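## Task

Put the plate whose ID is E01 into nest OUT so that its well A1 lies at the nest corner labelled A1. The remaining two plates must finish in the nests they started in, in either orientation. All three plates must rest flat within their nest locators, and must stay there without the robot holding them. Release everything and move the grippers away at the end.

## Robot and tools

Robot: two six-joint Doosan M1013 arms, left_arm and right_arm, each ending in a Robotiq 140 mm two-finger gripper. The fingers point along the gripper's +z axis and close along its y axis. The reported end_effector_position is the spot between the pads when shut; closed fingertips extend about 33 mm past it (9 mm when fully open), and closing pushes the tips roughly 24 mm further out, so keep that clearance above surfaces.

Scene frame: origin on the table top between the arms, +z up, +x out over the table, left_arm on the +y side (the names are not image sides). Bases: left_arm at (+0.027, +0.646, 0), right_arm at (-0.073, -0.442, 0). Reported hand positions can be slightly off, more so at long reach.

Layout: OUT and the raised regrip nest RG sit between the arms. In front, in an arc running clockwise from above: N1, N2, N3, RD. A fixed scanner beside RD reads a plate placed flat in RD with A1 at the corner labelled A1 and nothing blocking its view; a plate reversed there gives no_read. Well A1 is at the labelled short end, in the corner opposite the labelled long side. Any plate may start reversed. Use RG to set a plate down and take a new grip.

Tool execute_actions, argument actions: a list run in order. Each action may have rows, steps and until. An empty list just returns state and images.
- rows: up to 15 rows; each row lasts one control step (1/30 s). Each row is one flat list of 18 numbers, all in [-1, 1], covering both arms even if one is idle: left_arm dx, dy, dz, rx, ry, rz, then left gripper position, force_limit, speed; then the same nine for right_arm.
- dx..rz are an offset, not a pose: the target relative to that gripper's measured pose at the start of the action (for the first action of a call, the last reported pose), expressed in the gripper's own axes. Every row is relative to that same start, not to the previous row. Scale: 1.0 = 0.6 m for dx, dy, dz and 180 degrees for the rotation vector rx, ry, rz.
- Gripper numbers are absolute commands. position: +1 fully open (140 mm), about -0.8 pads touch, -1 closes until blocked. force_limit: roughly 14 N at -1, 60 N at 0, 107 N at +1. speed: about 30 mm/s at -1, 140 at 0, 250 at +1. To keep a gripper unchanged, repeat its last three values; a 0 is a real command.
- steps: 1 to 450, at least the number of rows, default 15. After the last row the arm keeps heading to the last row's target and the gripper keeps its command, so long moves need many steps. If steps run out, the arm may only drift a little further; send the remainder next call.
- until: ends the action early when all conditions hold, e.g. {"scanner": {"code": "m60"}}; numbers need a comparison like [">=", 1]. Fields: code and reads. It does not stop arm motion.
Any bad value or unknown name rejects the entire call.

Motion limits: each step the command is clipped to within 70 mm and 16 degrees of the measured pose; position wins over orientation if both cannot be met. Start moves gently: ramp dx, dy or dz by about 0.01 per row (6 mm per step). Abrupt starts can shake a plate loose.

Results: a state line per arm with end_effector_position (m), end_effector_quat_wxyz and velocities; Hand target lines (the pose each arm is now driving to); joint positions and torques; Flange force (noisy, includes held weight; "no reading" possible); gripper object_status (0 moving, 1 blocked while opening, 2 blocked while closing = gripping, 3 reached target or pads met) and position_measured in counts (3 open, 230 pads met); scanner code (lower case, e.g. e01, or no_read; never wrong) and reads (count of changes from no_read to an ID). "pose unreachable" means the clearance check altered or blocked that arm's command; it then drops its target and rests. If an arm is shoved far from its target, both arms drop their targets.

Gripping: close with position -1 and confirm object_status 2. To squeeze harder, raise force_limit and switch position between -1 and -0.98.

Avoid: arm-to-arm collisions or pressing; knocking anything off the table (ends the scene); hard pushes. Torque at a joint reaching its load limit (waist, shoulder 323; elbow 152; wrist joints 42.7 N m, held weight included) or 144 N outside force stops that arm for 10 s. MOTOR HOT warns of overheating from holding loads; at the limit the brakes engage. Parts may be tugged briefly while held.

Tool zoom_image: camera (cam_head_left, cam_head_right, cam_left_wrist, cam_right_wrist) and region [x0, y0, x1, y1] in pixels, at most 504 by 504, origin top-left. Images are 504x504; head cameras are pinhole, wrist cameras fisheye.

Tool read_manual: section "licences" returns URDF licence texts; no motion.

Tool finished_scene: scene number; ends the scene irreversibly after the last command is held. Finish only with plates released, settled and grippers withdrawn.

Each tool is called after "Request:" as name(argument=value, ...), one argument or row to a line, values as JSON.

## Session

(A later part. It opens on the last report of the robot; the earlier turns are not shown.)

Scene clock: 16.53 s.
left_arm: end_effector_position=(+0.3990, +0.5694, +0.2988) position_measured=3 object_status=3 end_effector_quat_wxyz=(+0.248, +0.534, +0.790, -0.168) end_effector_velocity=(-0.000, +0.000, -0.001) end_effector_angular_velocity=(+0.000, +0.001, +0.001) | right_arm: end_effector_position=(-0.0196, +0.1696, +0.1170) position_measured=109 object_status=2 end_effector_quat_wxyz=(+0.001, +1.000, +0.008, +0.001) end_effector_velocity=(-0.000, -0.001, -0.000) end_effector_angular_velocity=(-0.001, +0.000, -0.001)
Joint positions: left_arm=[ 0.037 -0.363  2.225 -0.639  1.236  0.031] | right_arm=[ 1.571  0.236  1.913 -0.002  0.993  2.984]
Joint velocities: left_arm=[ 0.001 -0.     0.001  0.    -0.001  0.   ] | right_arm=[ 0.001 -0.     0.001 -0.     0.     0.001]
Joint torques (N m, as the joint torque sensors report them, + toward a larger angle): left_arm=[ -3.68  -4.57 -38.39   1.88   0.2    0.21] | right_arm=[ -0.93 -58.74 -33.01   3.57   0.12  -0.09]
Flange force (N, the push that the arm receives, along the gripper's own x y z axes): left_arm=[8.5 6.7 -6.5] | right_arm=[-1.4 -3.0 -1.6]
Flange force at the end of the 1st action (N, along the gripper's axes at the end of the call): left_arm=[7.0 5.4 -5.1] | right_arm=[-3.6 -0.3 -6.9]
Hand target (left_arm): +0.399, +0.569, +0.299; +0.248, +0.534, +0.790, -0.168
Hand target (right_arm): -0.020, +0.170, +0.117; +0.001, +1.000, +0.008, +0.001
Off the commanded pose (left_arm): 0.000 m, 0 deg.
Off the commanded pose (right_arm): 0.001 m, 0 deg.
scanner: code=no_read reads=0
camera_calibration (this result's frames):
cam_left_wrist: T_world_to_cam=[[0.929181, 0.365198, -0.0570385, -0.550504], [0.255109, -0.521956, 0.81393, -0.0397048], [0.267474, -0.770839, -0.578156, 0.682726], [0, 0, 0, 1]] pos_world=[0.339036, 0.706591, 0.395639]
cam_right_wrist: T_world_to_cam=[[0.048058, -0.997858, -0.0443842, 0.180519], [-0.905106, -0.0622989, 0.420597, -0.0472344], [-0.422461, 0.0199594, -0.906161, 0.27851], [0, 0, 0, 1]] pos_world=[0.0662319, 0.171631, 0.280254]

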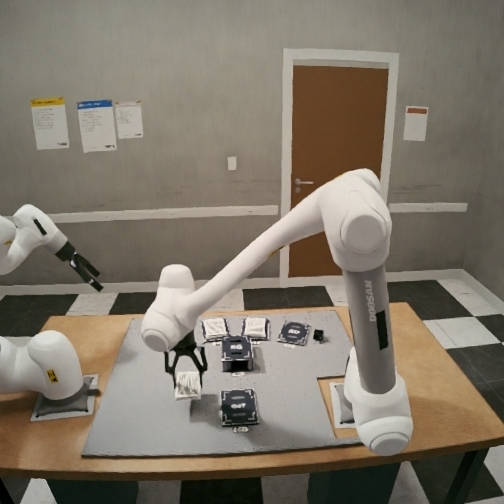

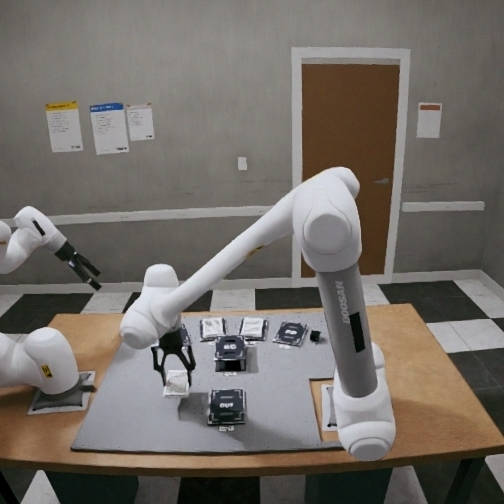

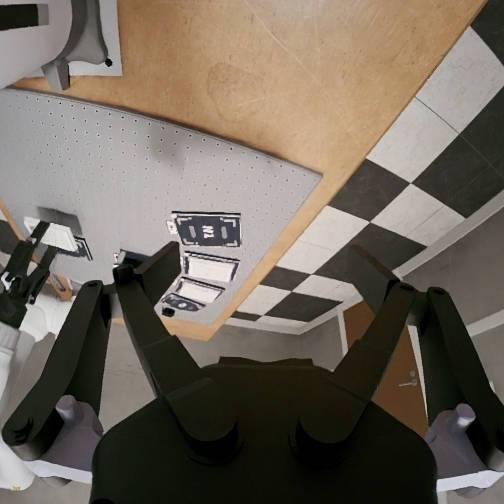

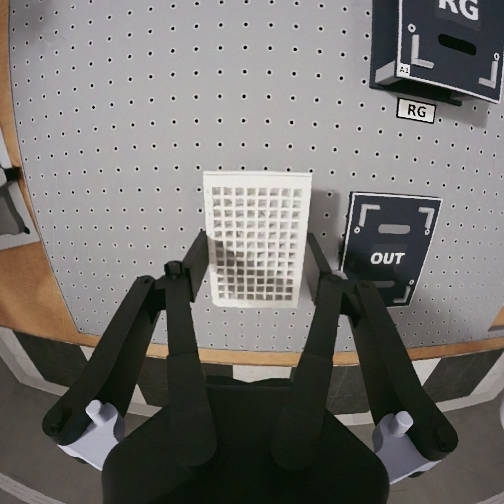

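Request:
execute_actions(
  actions=[
    {"rows":[[0,0,0,0,0,0,1,0,0,-0.002,0.004,0.001,0,0,0,-1,0,-0.6],[0,0,0,0,0,0,1,0,0,-0.005,0.012,0.002,0,0,0,-1,0,-0.6],[0,0,0,0,0,0,1,0,0,-0.01,0.024,0.005,0,0,0,-1,0,-0.6],[0,0,0,0,0,0,1,0,0,-0.015,0.04,0.008,0,0,0,-1,0,-0.6],[0,0,0,0,0,0,1,0,0,-0.02,0.06,0.012,0,0,0,-1,0,-0.6],[0,0,0,0,0,0,1,0,0,-0.026,0.08,0.017,0,0,0,-1,0,-0.6],[0,0,0,0,0,0,1,0,0,-0.032,0.1,0.022,0,0,0,-1,0,-0.6],[0,0,0,0,0,0,1,0,0,-0.038,0.125,0.027,0,0,0,-1,0,-0.6],[0,0,0,0,0,0,1,0,0,-0.044,0.15,0.032,0,0,0,-1,0,-0.6],[0,0,0,0,0,0,1,0,0,-0.05,0.175,0.038,0,0,0,-1,0,-0.6],[0,0,0,0,0,0,1,0,0,-0.056,0.2,0.044,0,0,0,-1,0,-0.6],[0,0,0,0,0,0,1,0,0,-0.072,0.284,0.062,0,0,0,-1,0,-0.6]],"steps":28},
  ],
)

Request:
zoom_image(
  camera="cam_right_wrist",
  region=[160, 140, 350, 320],
)

Scene clock: 18.00 s.
left_arm: end_effector_position=(+0.3990, +0.5694, +0.2988) position_measured=3 object_status=3 end_effector_quat_wxyz=(+0.248, +0.534, +0.790, -0.168) end_effector_velocity=(-0.000, -0.000, -0.000) end_effector_angular_velocity=(-0.000, +0.001, +0.000) | right_arm: end_effector_position=(-0.0595, -0.0015, +0.0796) position_measured=109 object_status=2 end_effector_quat_wxyz=(+0.001, +1.000, +0.008, +0.001) end_effector_velocity=(+0.001, -0.001, +0.000) end_effector_angular_velocity=(-0.001, -0.003, +0.004)
Joint positions: left_arm=[ 0.037 -0.363  2.225 -0.639  1.236  0.031] | right_arm=[ 1.606  0.02   2.251 -0.002  0.871  3.02 ]
Joint velocities: left_arm=[-0.001 -0.     0.     0.     0.    -0.001] | right_arm=[-0.    -0.001  0.001 -0.004  0.001 -0.001]
Joint torques (N m, as the joint torque sensors report them, + toward a larger angle): left_arm=[ -2.76  -4.44 -38.57   1.92   0.29  -0.01] | right_arm=[ -4.75 -31.13 -29.06   3.07  -0.04  -0.33]
Flange force (N, the push that the arm receives, along the gripper's own x y z axes): left_arm=[6.7 6.0 -4.3] | right_arm=[-11.3 -1.8 -6.3]
Hand target (left_arm): +0.399, +0.569, +0.299; +0.248, +0.534, +0.790, -0.168
Hand target (right_arm): -0.059, -0.002, +0.080; +0.001, +1.000, +0.008, +0.001
Off the commanded pose (left_arm): 0.000 m, 0 deg.
Off the commanded pose (right_arm): 0.001 m, 0 deg.
scanner: code=no_read reads=0
camera_calibration (this result's frames):
cam_left_wrist: T_world_to_cam=[[0.929181, 0.365198, -0.0570387, -0.550504], [0.255109, -0.521955, 0.81393, -0.039705], [0.267474, -0.770839, -0.578156, 0.682726], [0, 0, 0, 1]] pos_world=[0.339036, 0.706591, 0.395639]
cam_right_wrist: T_world_to_cam=[[0.0477489, -0.997868, -0.0444835, 0.0100448], [-0.905102, -0.0620615, 0.420641, -0.0783291], [-0.422505, 0.020177, -0.906136, 0.231177], [0, 0, 0, 1]] pos_world=[0.0262981, 0.000497702, 0.242874]

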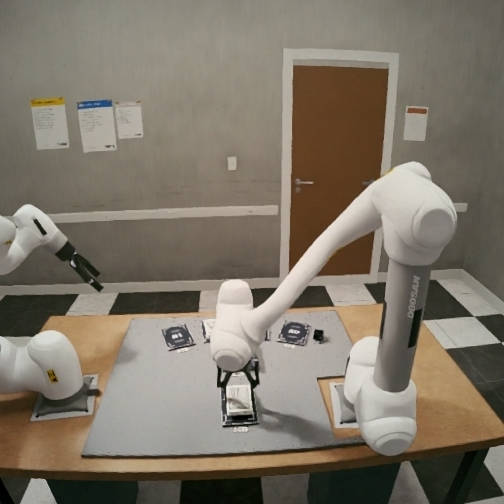

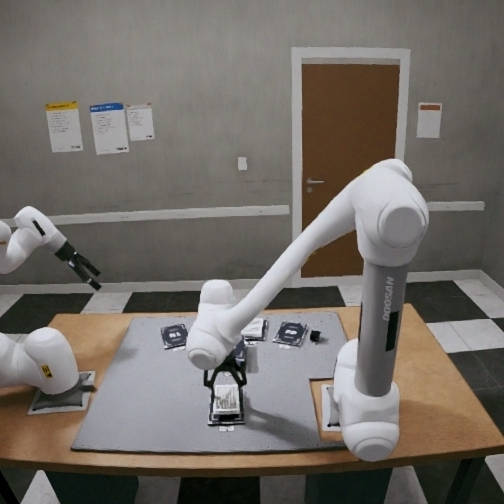

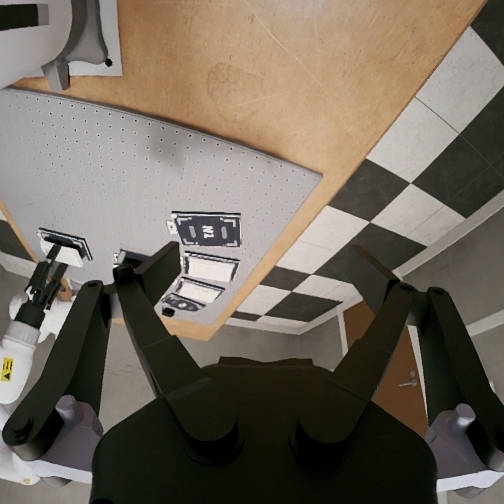

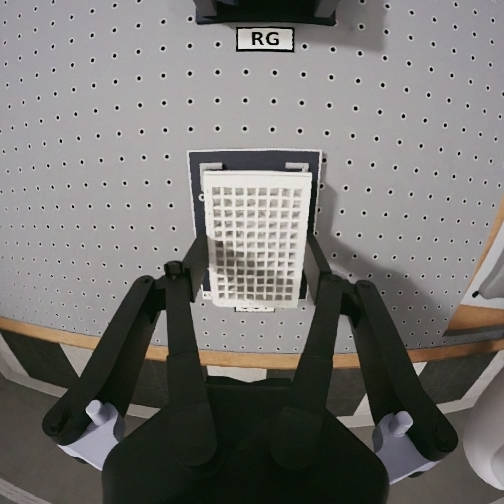

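Region (160, 140, 350, 320) of cam_right_wrist's 504x504 image, scaled by 2.653, with more detail than that image has; it fills the top 477 rows of this view, and the rest is white.

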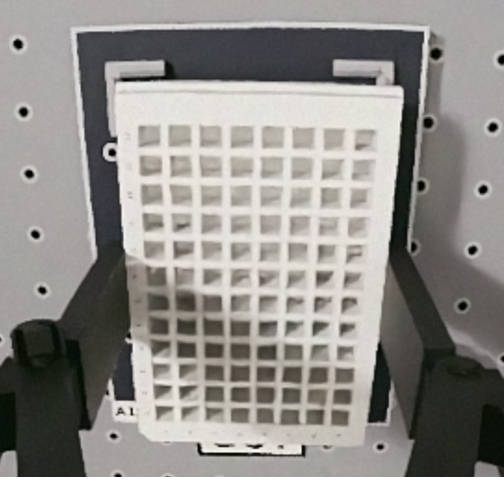

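Request:
execute_actions(
  actions=[
    {"rows":[[0,0,0,0,0,0,1,0,0,0,-0.001,0.004,0,0,-0.003,-1,0,-0.6],[0,0,0,0,0,0,1,0,0,0,-0.002,0.01,0,0,-0.006,-1,0,-0.6],[0,0,0,0,0,0,1,0,0,0,-0.0025,0.017,0,0,-0.0081,-1,0,-0.6],[0,0,0,0,0,0,1,0,0,0,-0.0025,0.025,0,0,-0.0081,-1,0,-0.6]],"steps":13},
  ],
)

Request:
zoom_image(
  camera="cam_right_wrist",
  region=[160, 140, 350, 320],
)

Scene clock: 18.87 s.
left_arm: end_effector_position=(+0.3990, +0.5694, +0.2988) position_measured=3 object_status=3 end_effector_quat_wxyz=(+0.248, +0.534, +0.790, -0.168) end_effector_velocity=(-0.000, +0.000, -0.000) end_effector_angular_velocity=(+0.001, +0.000, -0.000) | right_arm: end_effector_position=(-0.0595, -0.0000, +0.0647) position_measured=109 object_status=2 end_effector_quat_wxyz=(+0.001, +1.000, +0.021, +0.001) end_effector_velocity=(+0.000, +0.001, -0.000) end_effector_angular_velocity=(+0.001, -0.000, +0.001)
Joint positions: left_arm=[ 0.037 -0.363  2.225 -0.639  1.236  0.031] | right_arm=[ 1.606  0.043  2.263 -0.003  0.837  2.995]
Joint velocities: left_arm=[-0.    -0.     0.     0.001 -0.     0.   ] | right_arm=[-0.     0.001 -0.001  0.    -0.001 -0.001]
Joint torques (N m, as the joint torque sensors report them, + toward a larger angle): left_arm=[ -3.68  -5.   -38.84   1.8    0.19   0.23] | right_arm=[ -3.46 -29.95 -27.48   3.4   -0.18   0.46]
Flange force (N, the push that the arm receives, along the gripper's own x y z axes): left_arm=[8.8 7.1 -5.5] | right_arm=[-6.8 1.5 -11.6]
Hand target (left_arm): +0.399, +0.569, +0.299; +0.248, +0.534, +0.790, -0.168
Hand target (right_arm): -0.060, -0.000, +0.065; +0.001, +1.000, +0.021, +0.001
Off the commanded pose (left_arm): 0.000 m, 0 deg.
Off the commanded pose (right_arm): 0.000 m, 0 deg.
scanner: code=no_read reads=0
camera_calibration (this result's frames):
cam_left_wrist: T_world_to_cam=[[0.929181, 0.365198, -0.0570385, -0.550504], [0.255109, -0.521956, 0.81393, -0.0397049], [0.267474, -0.770839, -0.578156, 0.682726], [0, 0, 0, 1]] pos_world=[0.339036, 0.706591, 0.395639]
cam_right_wrist: T_world_to_cam=[[0.0734621, -0.996308, -0.0444293, 0.0124056], [-0.903316, -0.0853527, 0.4204, -0.0717926], [-0.42264, 0.00925018, -0.906251, 0.21762], [0, 0, 0, 1]] pos_world=[0.0262123, 0.00421904, 0.227951]

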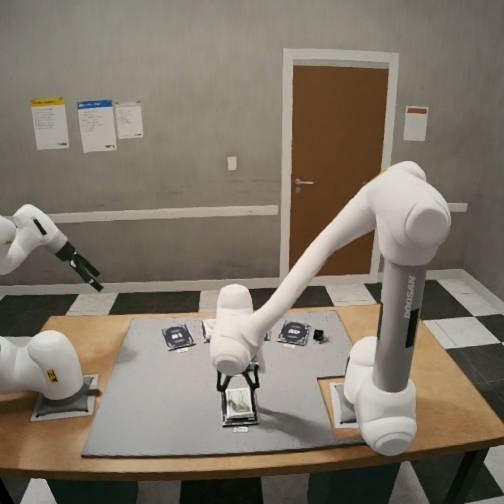

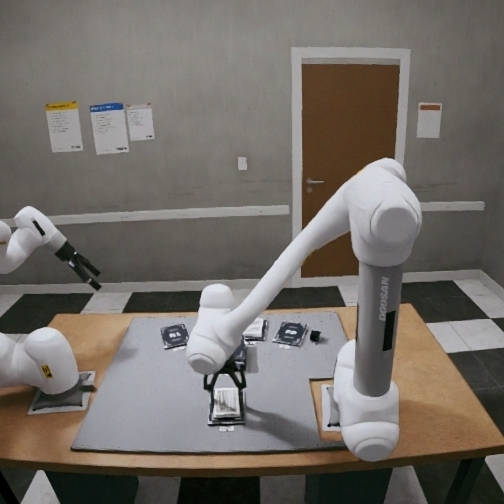

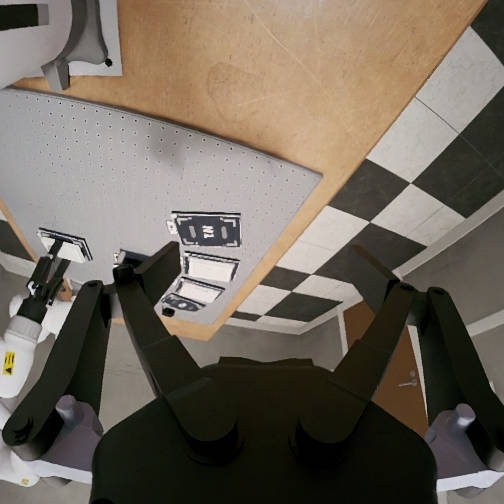

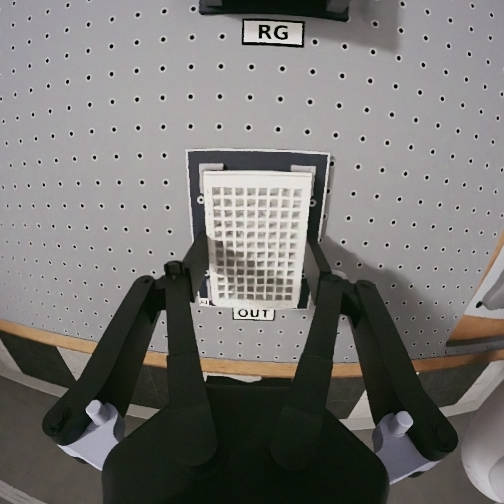

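Region (160, 140, 350, 320) of cam_right_wrist's 504x504 image, scaled by 2.653, with more detail than that image has; it fills the top 477 rows of this view, and the rest is white.

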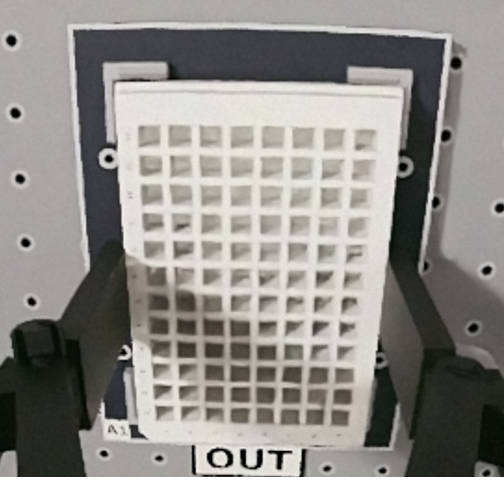

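Request:
execute_actions(
  actions=[
    {"rows":[[0,0,0,0,0,0,1,0,0,0,-0.0012,0,0,0,0.002,-1,0,-0.6],[0,0,0,0,0,0,1,0,0,0,-0.0012,0.001,0,0,0.002,-1,0,-0.6],[0,0,0,0,0,0,1,0,0,0,-0.0012,0.002,0,0,0.002,-1,0,-0.6],[0,0,0,0,0,0,1,0,0,0,-0.0012,0.004,0,0,0.002,-1,0,-0.6],[0,0,0,0,0,0,1,0,0,0,-0.0012,0.006,0,0,0.002,-1,0,-0.6],[0,0,0,0,0,0,1,0,0,0,-0.0012,0.008,0,0,0.002,-1,0,-0.6],[0,0,0,0,0,0,1,0,0,0,-0.0012,0.01,0,0,0.002,-1,0,-0.6],[0,0,0,0,0,0,1,0,0,0,-0.0012,0.012,0,0,0.002,-1,0,-0.6],[0,0,0,0,0,0,1,0,0,0,-0.0012,0.013,0,0,0.002,-1,0,-0.6]],"steps":17},
  ],
)

Request:
zoom_image(
  camera="cam_right_wrist",
  region=[160, 140, 350, 320],
)

Scene clock: 20.00 s.
left_arm: end_effector_position=(+0.3990, +0.5694, +0.2988) position_measured=3 object_status=3 end_effector_quat_wxyz=(+0.248, +0.534, +0.790, -0.168) end_effector_velocity=(-0.000, +0.000, +0.000) end_effector_angular_velocity=(+0.000, +0.000, -0.000) | right_arm: end_effector_position=(-0.0595, +0.0007, +0.0569) position_measured=109 object_status=2 end_effector_quat_wxyz=(+0.001, +1.000, +0.018, +0.001) end_effector_velocity=(+0.000, +0.000, -0.000) end_effector_angular_velocity=(+0.000, -0.000, -0.001)
Joint positions: left_arm=[ 0.037 -0.363  2.225 -0.639  1.236  0.031] | right_arm=[ 1.606  0.055  2.269 -0.003  0.819  3.002]
Joint velocities: left_arm=[-0.    -0.    -0.     0.001  0.    -0.   ] | right_arm=[-0.     0.     0.    -0.    -0.001  0.001]
Joint torques (N m, as the joint torque sensors report them, + toward a larger angle): left_arm=[ -3.01  -4.7  -38.87   1.86   0.22   0.17] | right_arm=[ -2.97 -29.   -28.02   2.25  -0.19  -0.24]
Flange force (N, the push that the arm receives, along the gripper's own x y z axes): left_arm=[7.0 6.1 -4.4] | right_arm=[-7.6 6.0 -12.7]
Hand target (left_arm): +0.399, +0.569, +0.299; +0.248, +0.534, +0.790, -0.168
Hand target (right_arm): -0.060, +0.001, +0.057; +0.001, +1.000, +0.018, +0.001
Off the commanded pose (left_arm): 0.000 m, 0 deg.
Off the commanded pose (right_arm): 0.000 m, 0 deg.
scanner: code=no_read reads=0
camera_calibration (this result's frames):
cam_left_wrist: T_world_to_cam=[[0.929181, 0.365198, -0.0570385, -0.550505], [0.255109, -0.521956, 0.81393, -0.0397049], [0.267474, -0.770839, -0.578156, 0.682726], [0, 0, 0, 1]] pos_world=[0.339036, 0.706591, 0.395639]
cam_right_wrist: T_world_to_cam=[[0.0671731, -0.99675, -0.04446, 0.0124178], [-0.903841, -0.0796631, 0.420387, -0.0685029], [-0.422562, 0.0119461, -0.906255, 0.210566], [0, 0, 0, 1]] pos_world=[0.0262276, 0.00440481, 0.220177]

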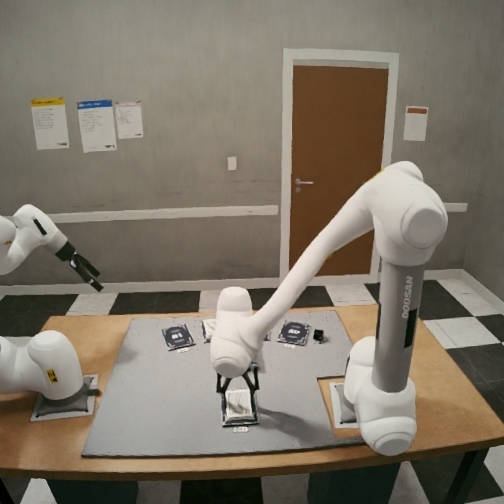

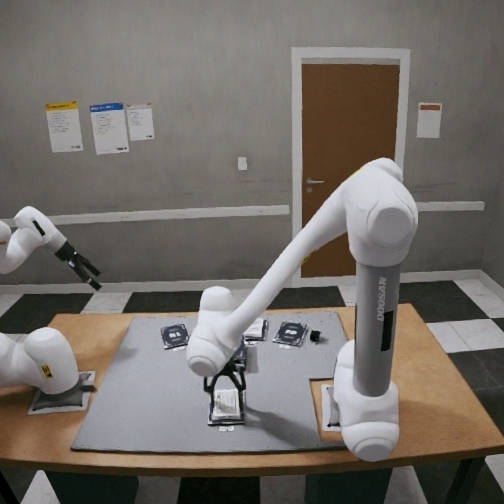

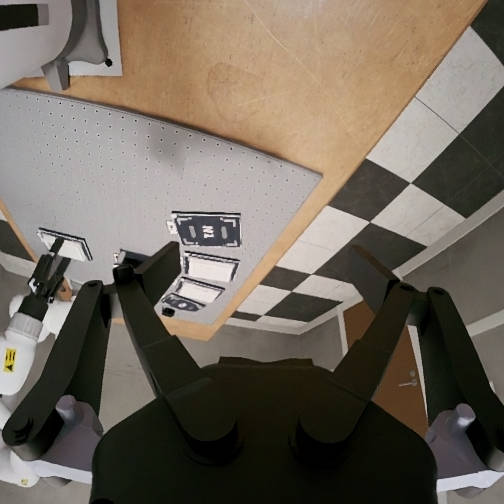

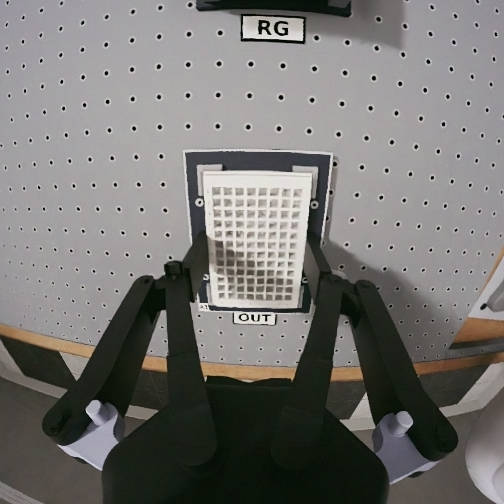

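Region (160, 140, 350, 320) of cam_right_wrist's 504x504 image, scaled by 2.653, with more detail than that image has; it fills the top 477 rows of this view, and the rest is white.

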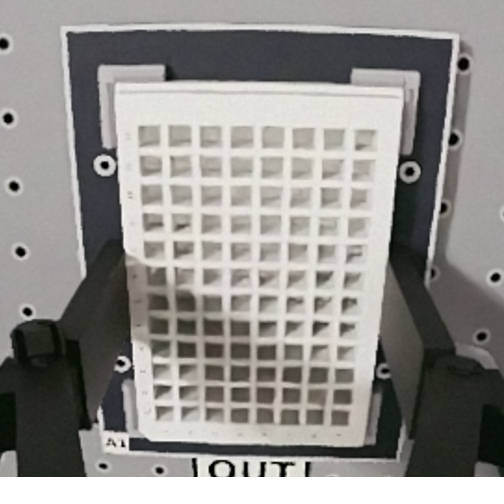

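Request:
execute_actions(
  actions=[
    {"rows":[[0,0,0,0,0,0,1,0,0,-0.001,0,0,0,0,0,-1,0,-0.6],[0,0,0,0,0,0,1,0,0,-0.001,0,0.0006,0,0,0,-1,0,-0.6],[0,0,0,0,0,0,1,0,0,-0.001,0,0.0013,0,0,0,-1,0,-0.6]],"steps":10},
    {"rows":[[0,0,0,0,0,0,1,0,0,0,0,0,0,0,0,0.6,0,-0.3]],"steps":8},
    {"rows":[[0,0,0,0,0,0,1,0,0,0,0,-0.01,0,0,0,0.6,0,-0.3],[0,0,0,0,0,0,1,0,0,0,0,-0.03,0,0,0,0.6,0,-0.3],[0,0,0,0,0,0,1,0,0,0,0,-0.06,0,0,0,0.6,0,-0.3],[0,0,0,0,0,0,1,0,0,0,0,-0.1,0,0,0,0.6,0,-0.3],[0,0,0,0,0,0,1,0,0,0,0,-0.15,0,0,0,0.6,0,-0.3],[0,0,0,0,0,0,1,0,0,0,0,-0.33,0,0,0,0.6,0,-0.3]],"steps":27},
  ],
)

Request:
zoom_image(
  camera="cam_right_wrist",
  region=[200, 130, 320, 260],
)

Request:
zoom_image(
  camera="cam_head_right",
  region=[150, 300, 340, 440],
)

Scene clock: 21.90 s.
left_arm: end_effector_position=(+0.3990, +0.5694, +0.2988) position_measured=3 object_status=3 end_effector_quat_wxyz=(+0.248, +0.534, +0.790, -0.168) end_effector_velocity=(-0.000, -0.000, -0.001) end_effector_angular_velocity=(-0.000, +0.002, -0.000) | right_arm: end_effector_position=(-0.0608, +0.0005, +0.2539) position_measured=53 object_status=3 end_effector_quat_wxyz=(+0.001, +1.000, +0.018, +0.001) end_effector_velocity=(+0.000, +0.000, +0.001) end_effector_angular_velocity=(+0.000, -0.000, -0.001)
Joint positions: left_arm=[ 0.037 -0.363  2.225 -0.639  1.236  0.031] | right_arm=[ 1.609 -0.142  2.04  -0.002  1.244  3.002]
Joint velocities: left_arm=[-0.     0.001  0.001  0.    -0.     0.   ] | right_arm=[-0.001  0.    -0.002  0.     0.001  0.001]
Joint torques (N m, as the joint torque sensors report them, + toward a larger angle): left_arm=[ -4.27  -5.72 -38.88   1.65   0.23   0.08] | right_arm=[ -3.29 -20.21 -36.23   4.24   0.22   0.32]
Flange force (N, the push that the arm receives, along the gripper's own x y z axes): left_arm=[11.0 8.9 -6.0] | right_arm=[-6.8 2.2 -6.9]
Flange force at the end of the 1st action (N, along the gripper's axes at the end of the call): left_arm=[5.0 5.2 -3.4] | right_arm=[1.6 11.6 -54.5]
Flange force at the end of the 2nd action (N, along the gripper's axes at the end of the call): left_arm=[6.4 4.7 -4.9] | right_arm=[-6.5 -2.5 -6.7]
Hand target (left_arm): +0.399, +0.569, +0.299; +0.248, +0.534, +0.790, -0.168
Hand target (right_arm): -0.061, +0.001, +0.254; +0.001, +1.000, +0.018, +0.001
Off the commanded pose (left_arm): 0.000 m, 0 deg.
Off the commanded pose (right_arm): 0.000 m, 0 deg.
scanner: code=no_read reads=0
camera_calibration (this result's frames):
cam_left_wrist: T_world_to_cam=[[0.929181, 0.365198, -0.0570386, -0.550504], [0.255109, -0.521955, 0.81393, -0.0397049], [0.267474, -0.770839, -0.578156, 0.682726], [0, 0, 0, 1]] pos_world=[0.339036, 0.706591, 0.395639]
cam_right_wrist: T_world_to_cam=[[0.0677108, -0.996724, -0.044223, 0.0210501], [-0.903651, -0.0800547, 0.420721, -0.152602], [-0.422884, 0.0114747, -0.906111, 0.388492], [0, 0, 0, 1]] pos_world=[0.0249624, 0.00430679, 0.417151]

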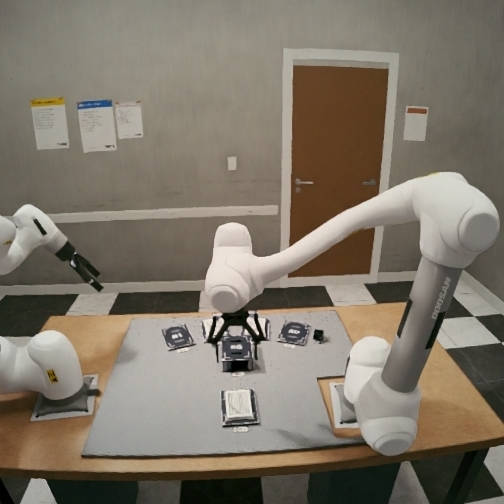

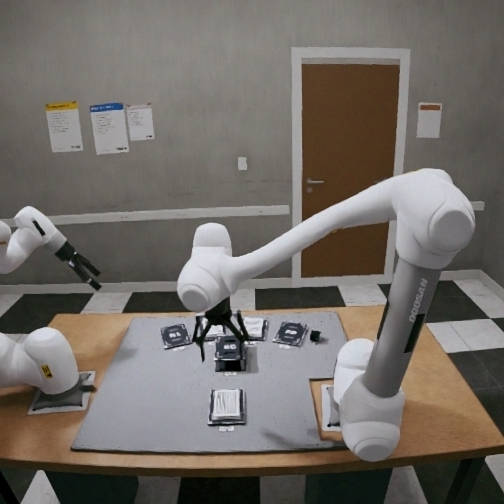

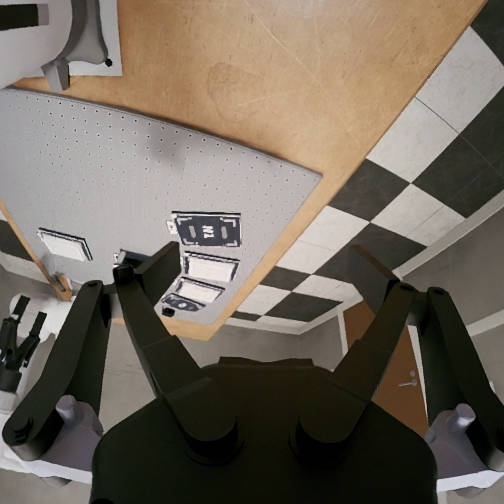

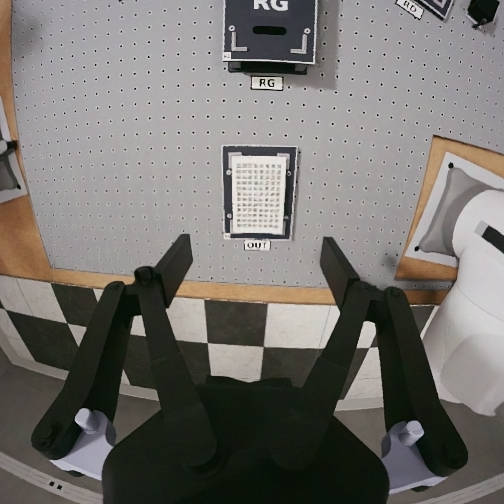

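Region (200, 130, 320, 260) of cam_right_wrist's 504x504 image, scaled by 3.877, with more detail than that image has; it fills the left 465 columns of this view, and the rest is white.

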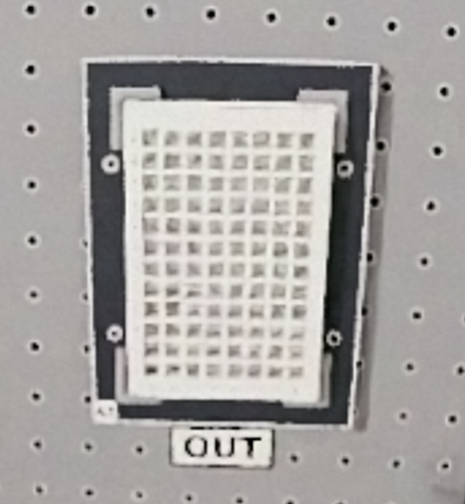

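Region (150, 300, 340, 440) of cam_head_right's 504x504 image, scaled by 2.653, with more detail than that image has; it fills the top 371 rows of this view, and the rest is white.

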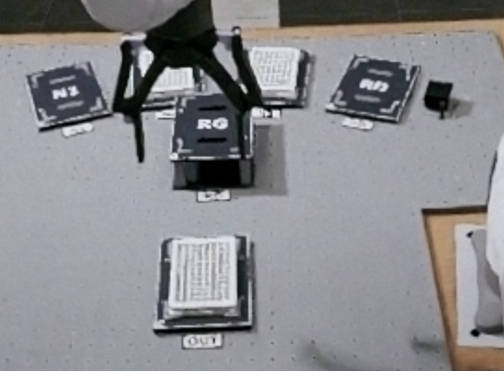

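Request:
finished_scene(
  scene=2,
)

The scene is finished: the task was done.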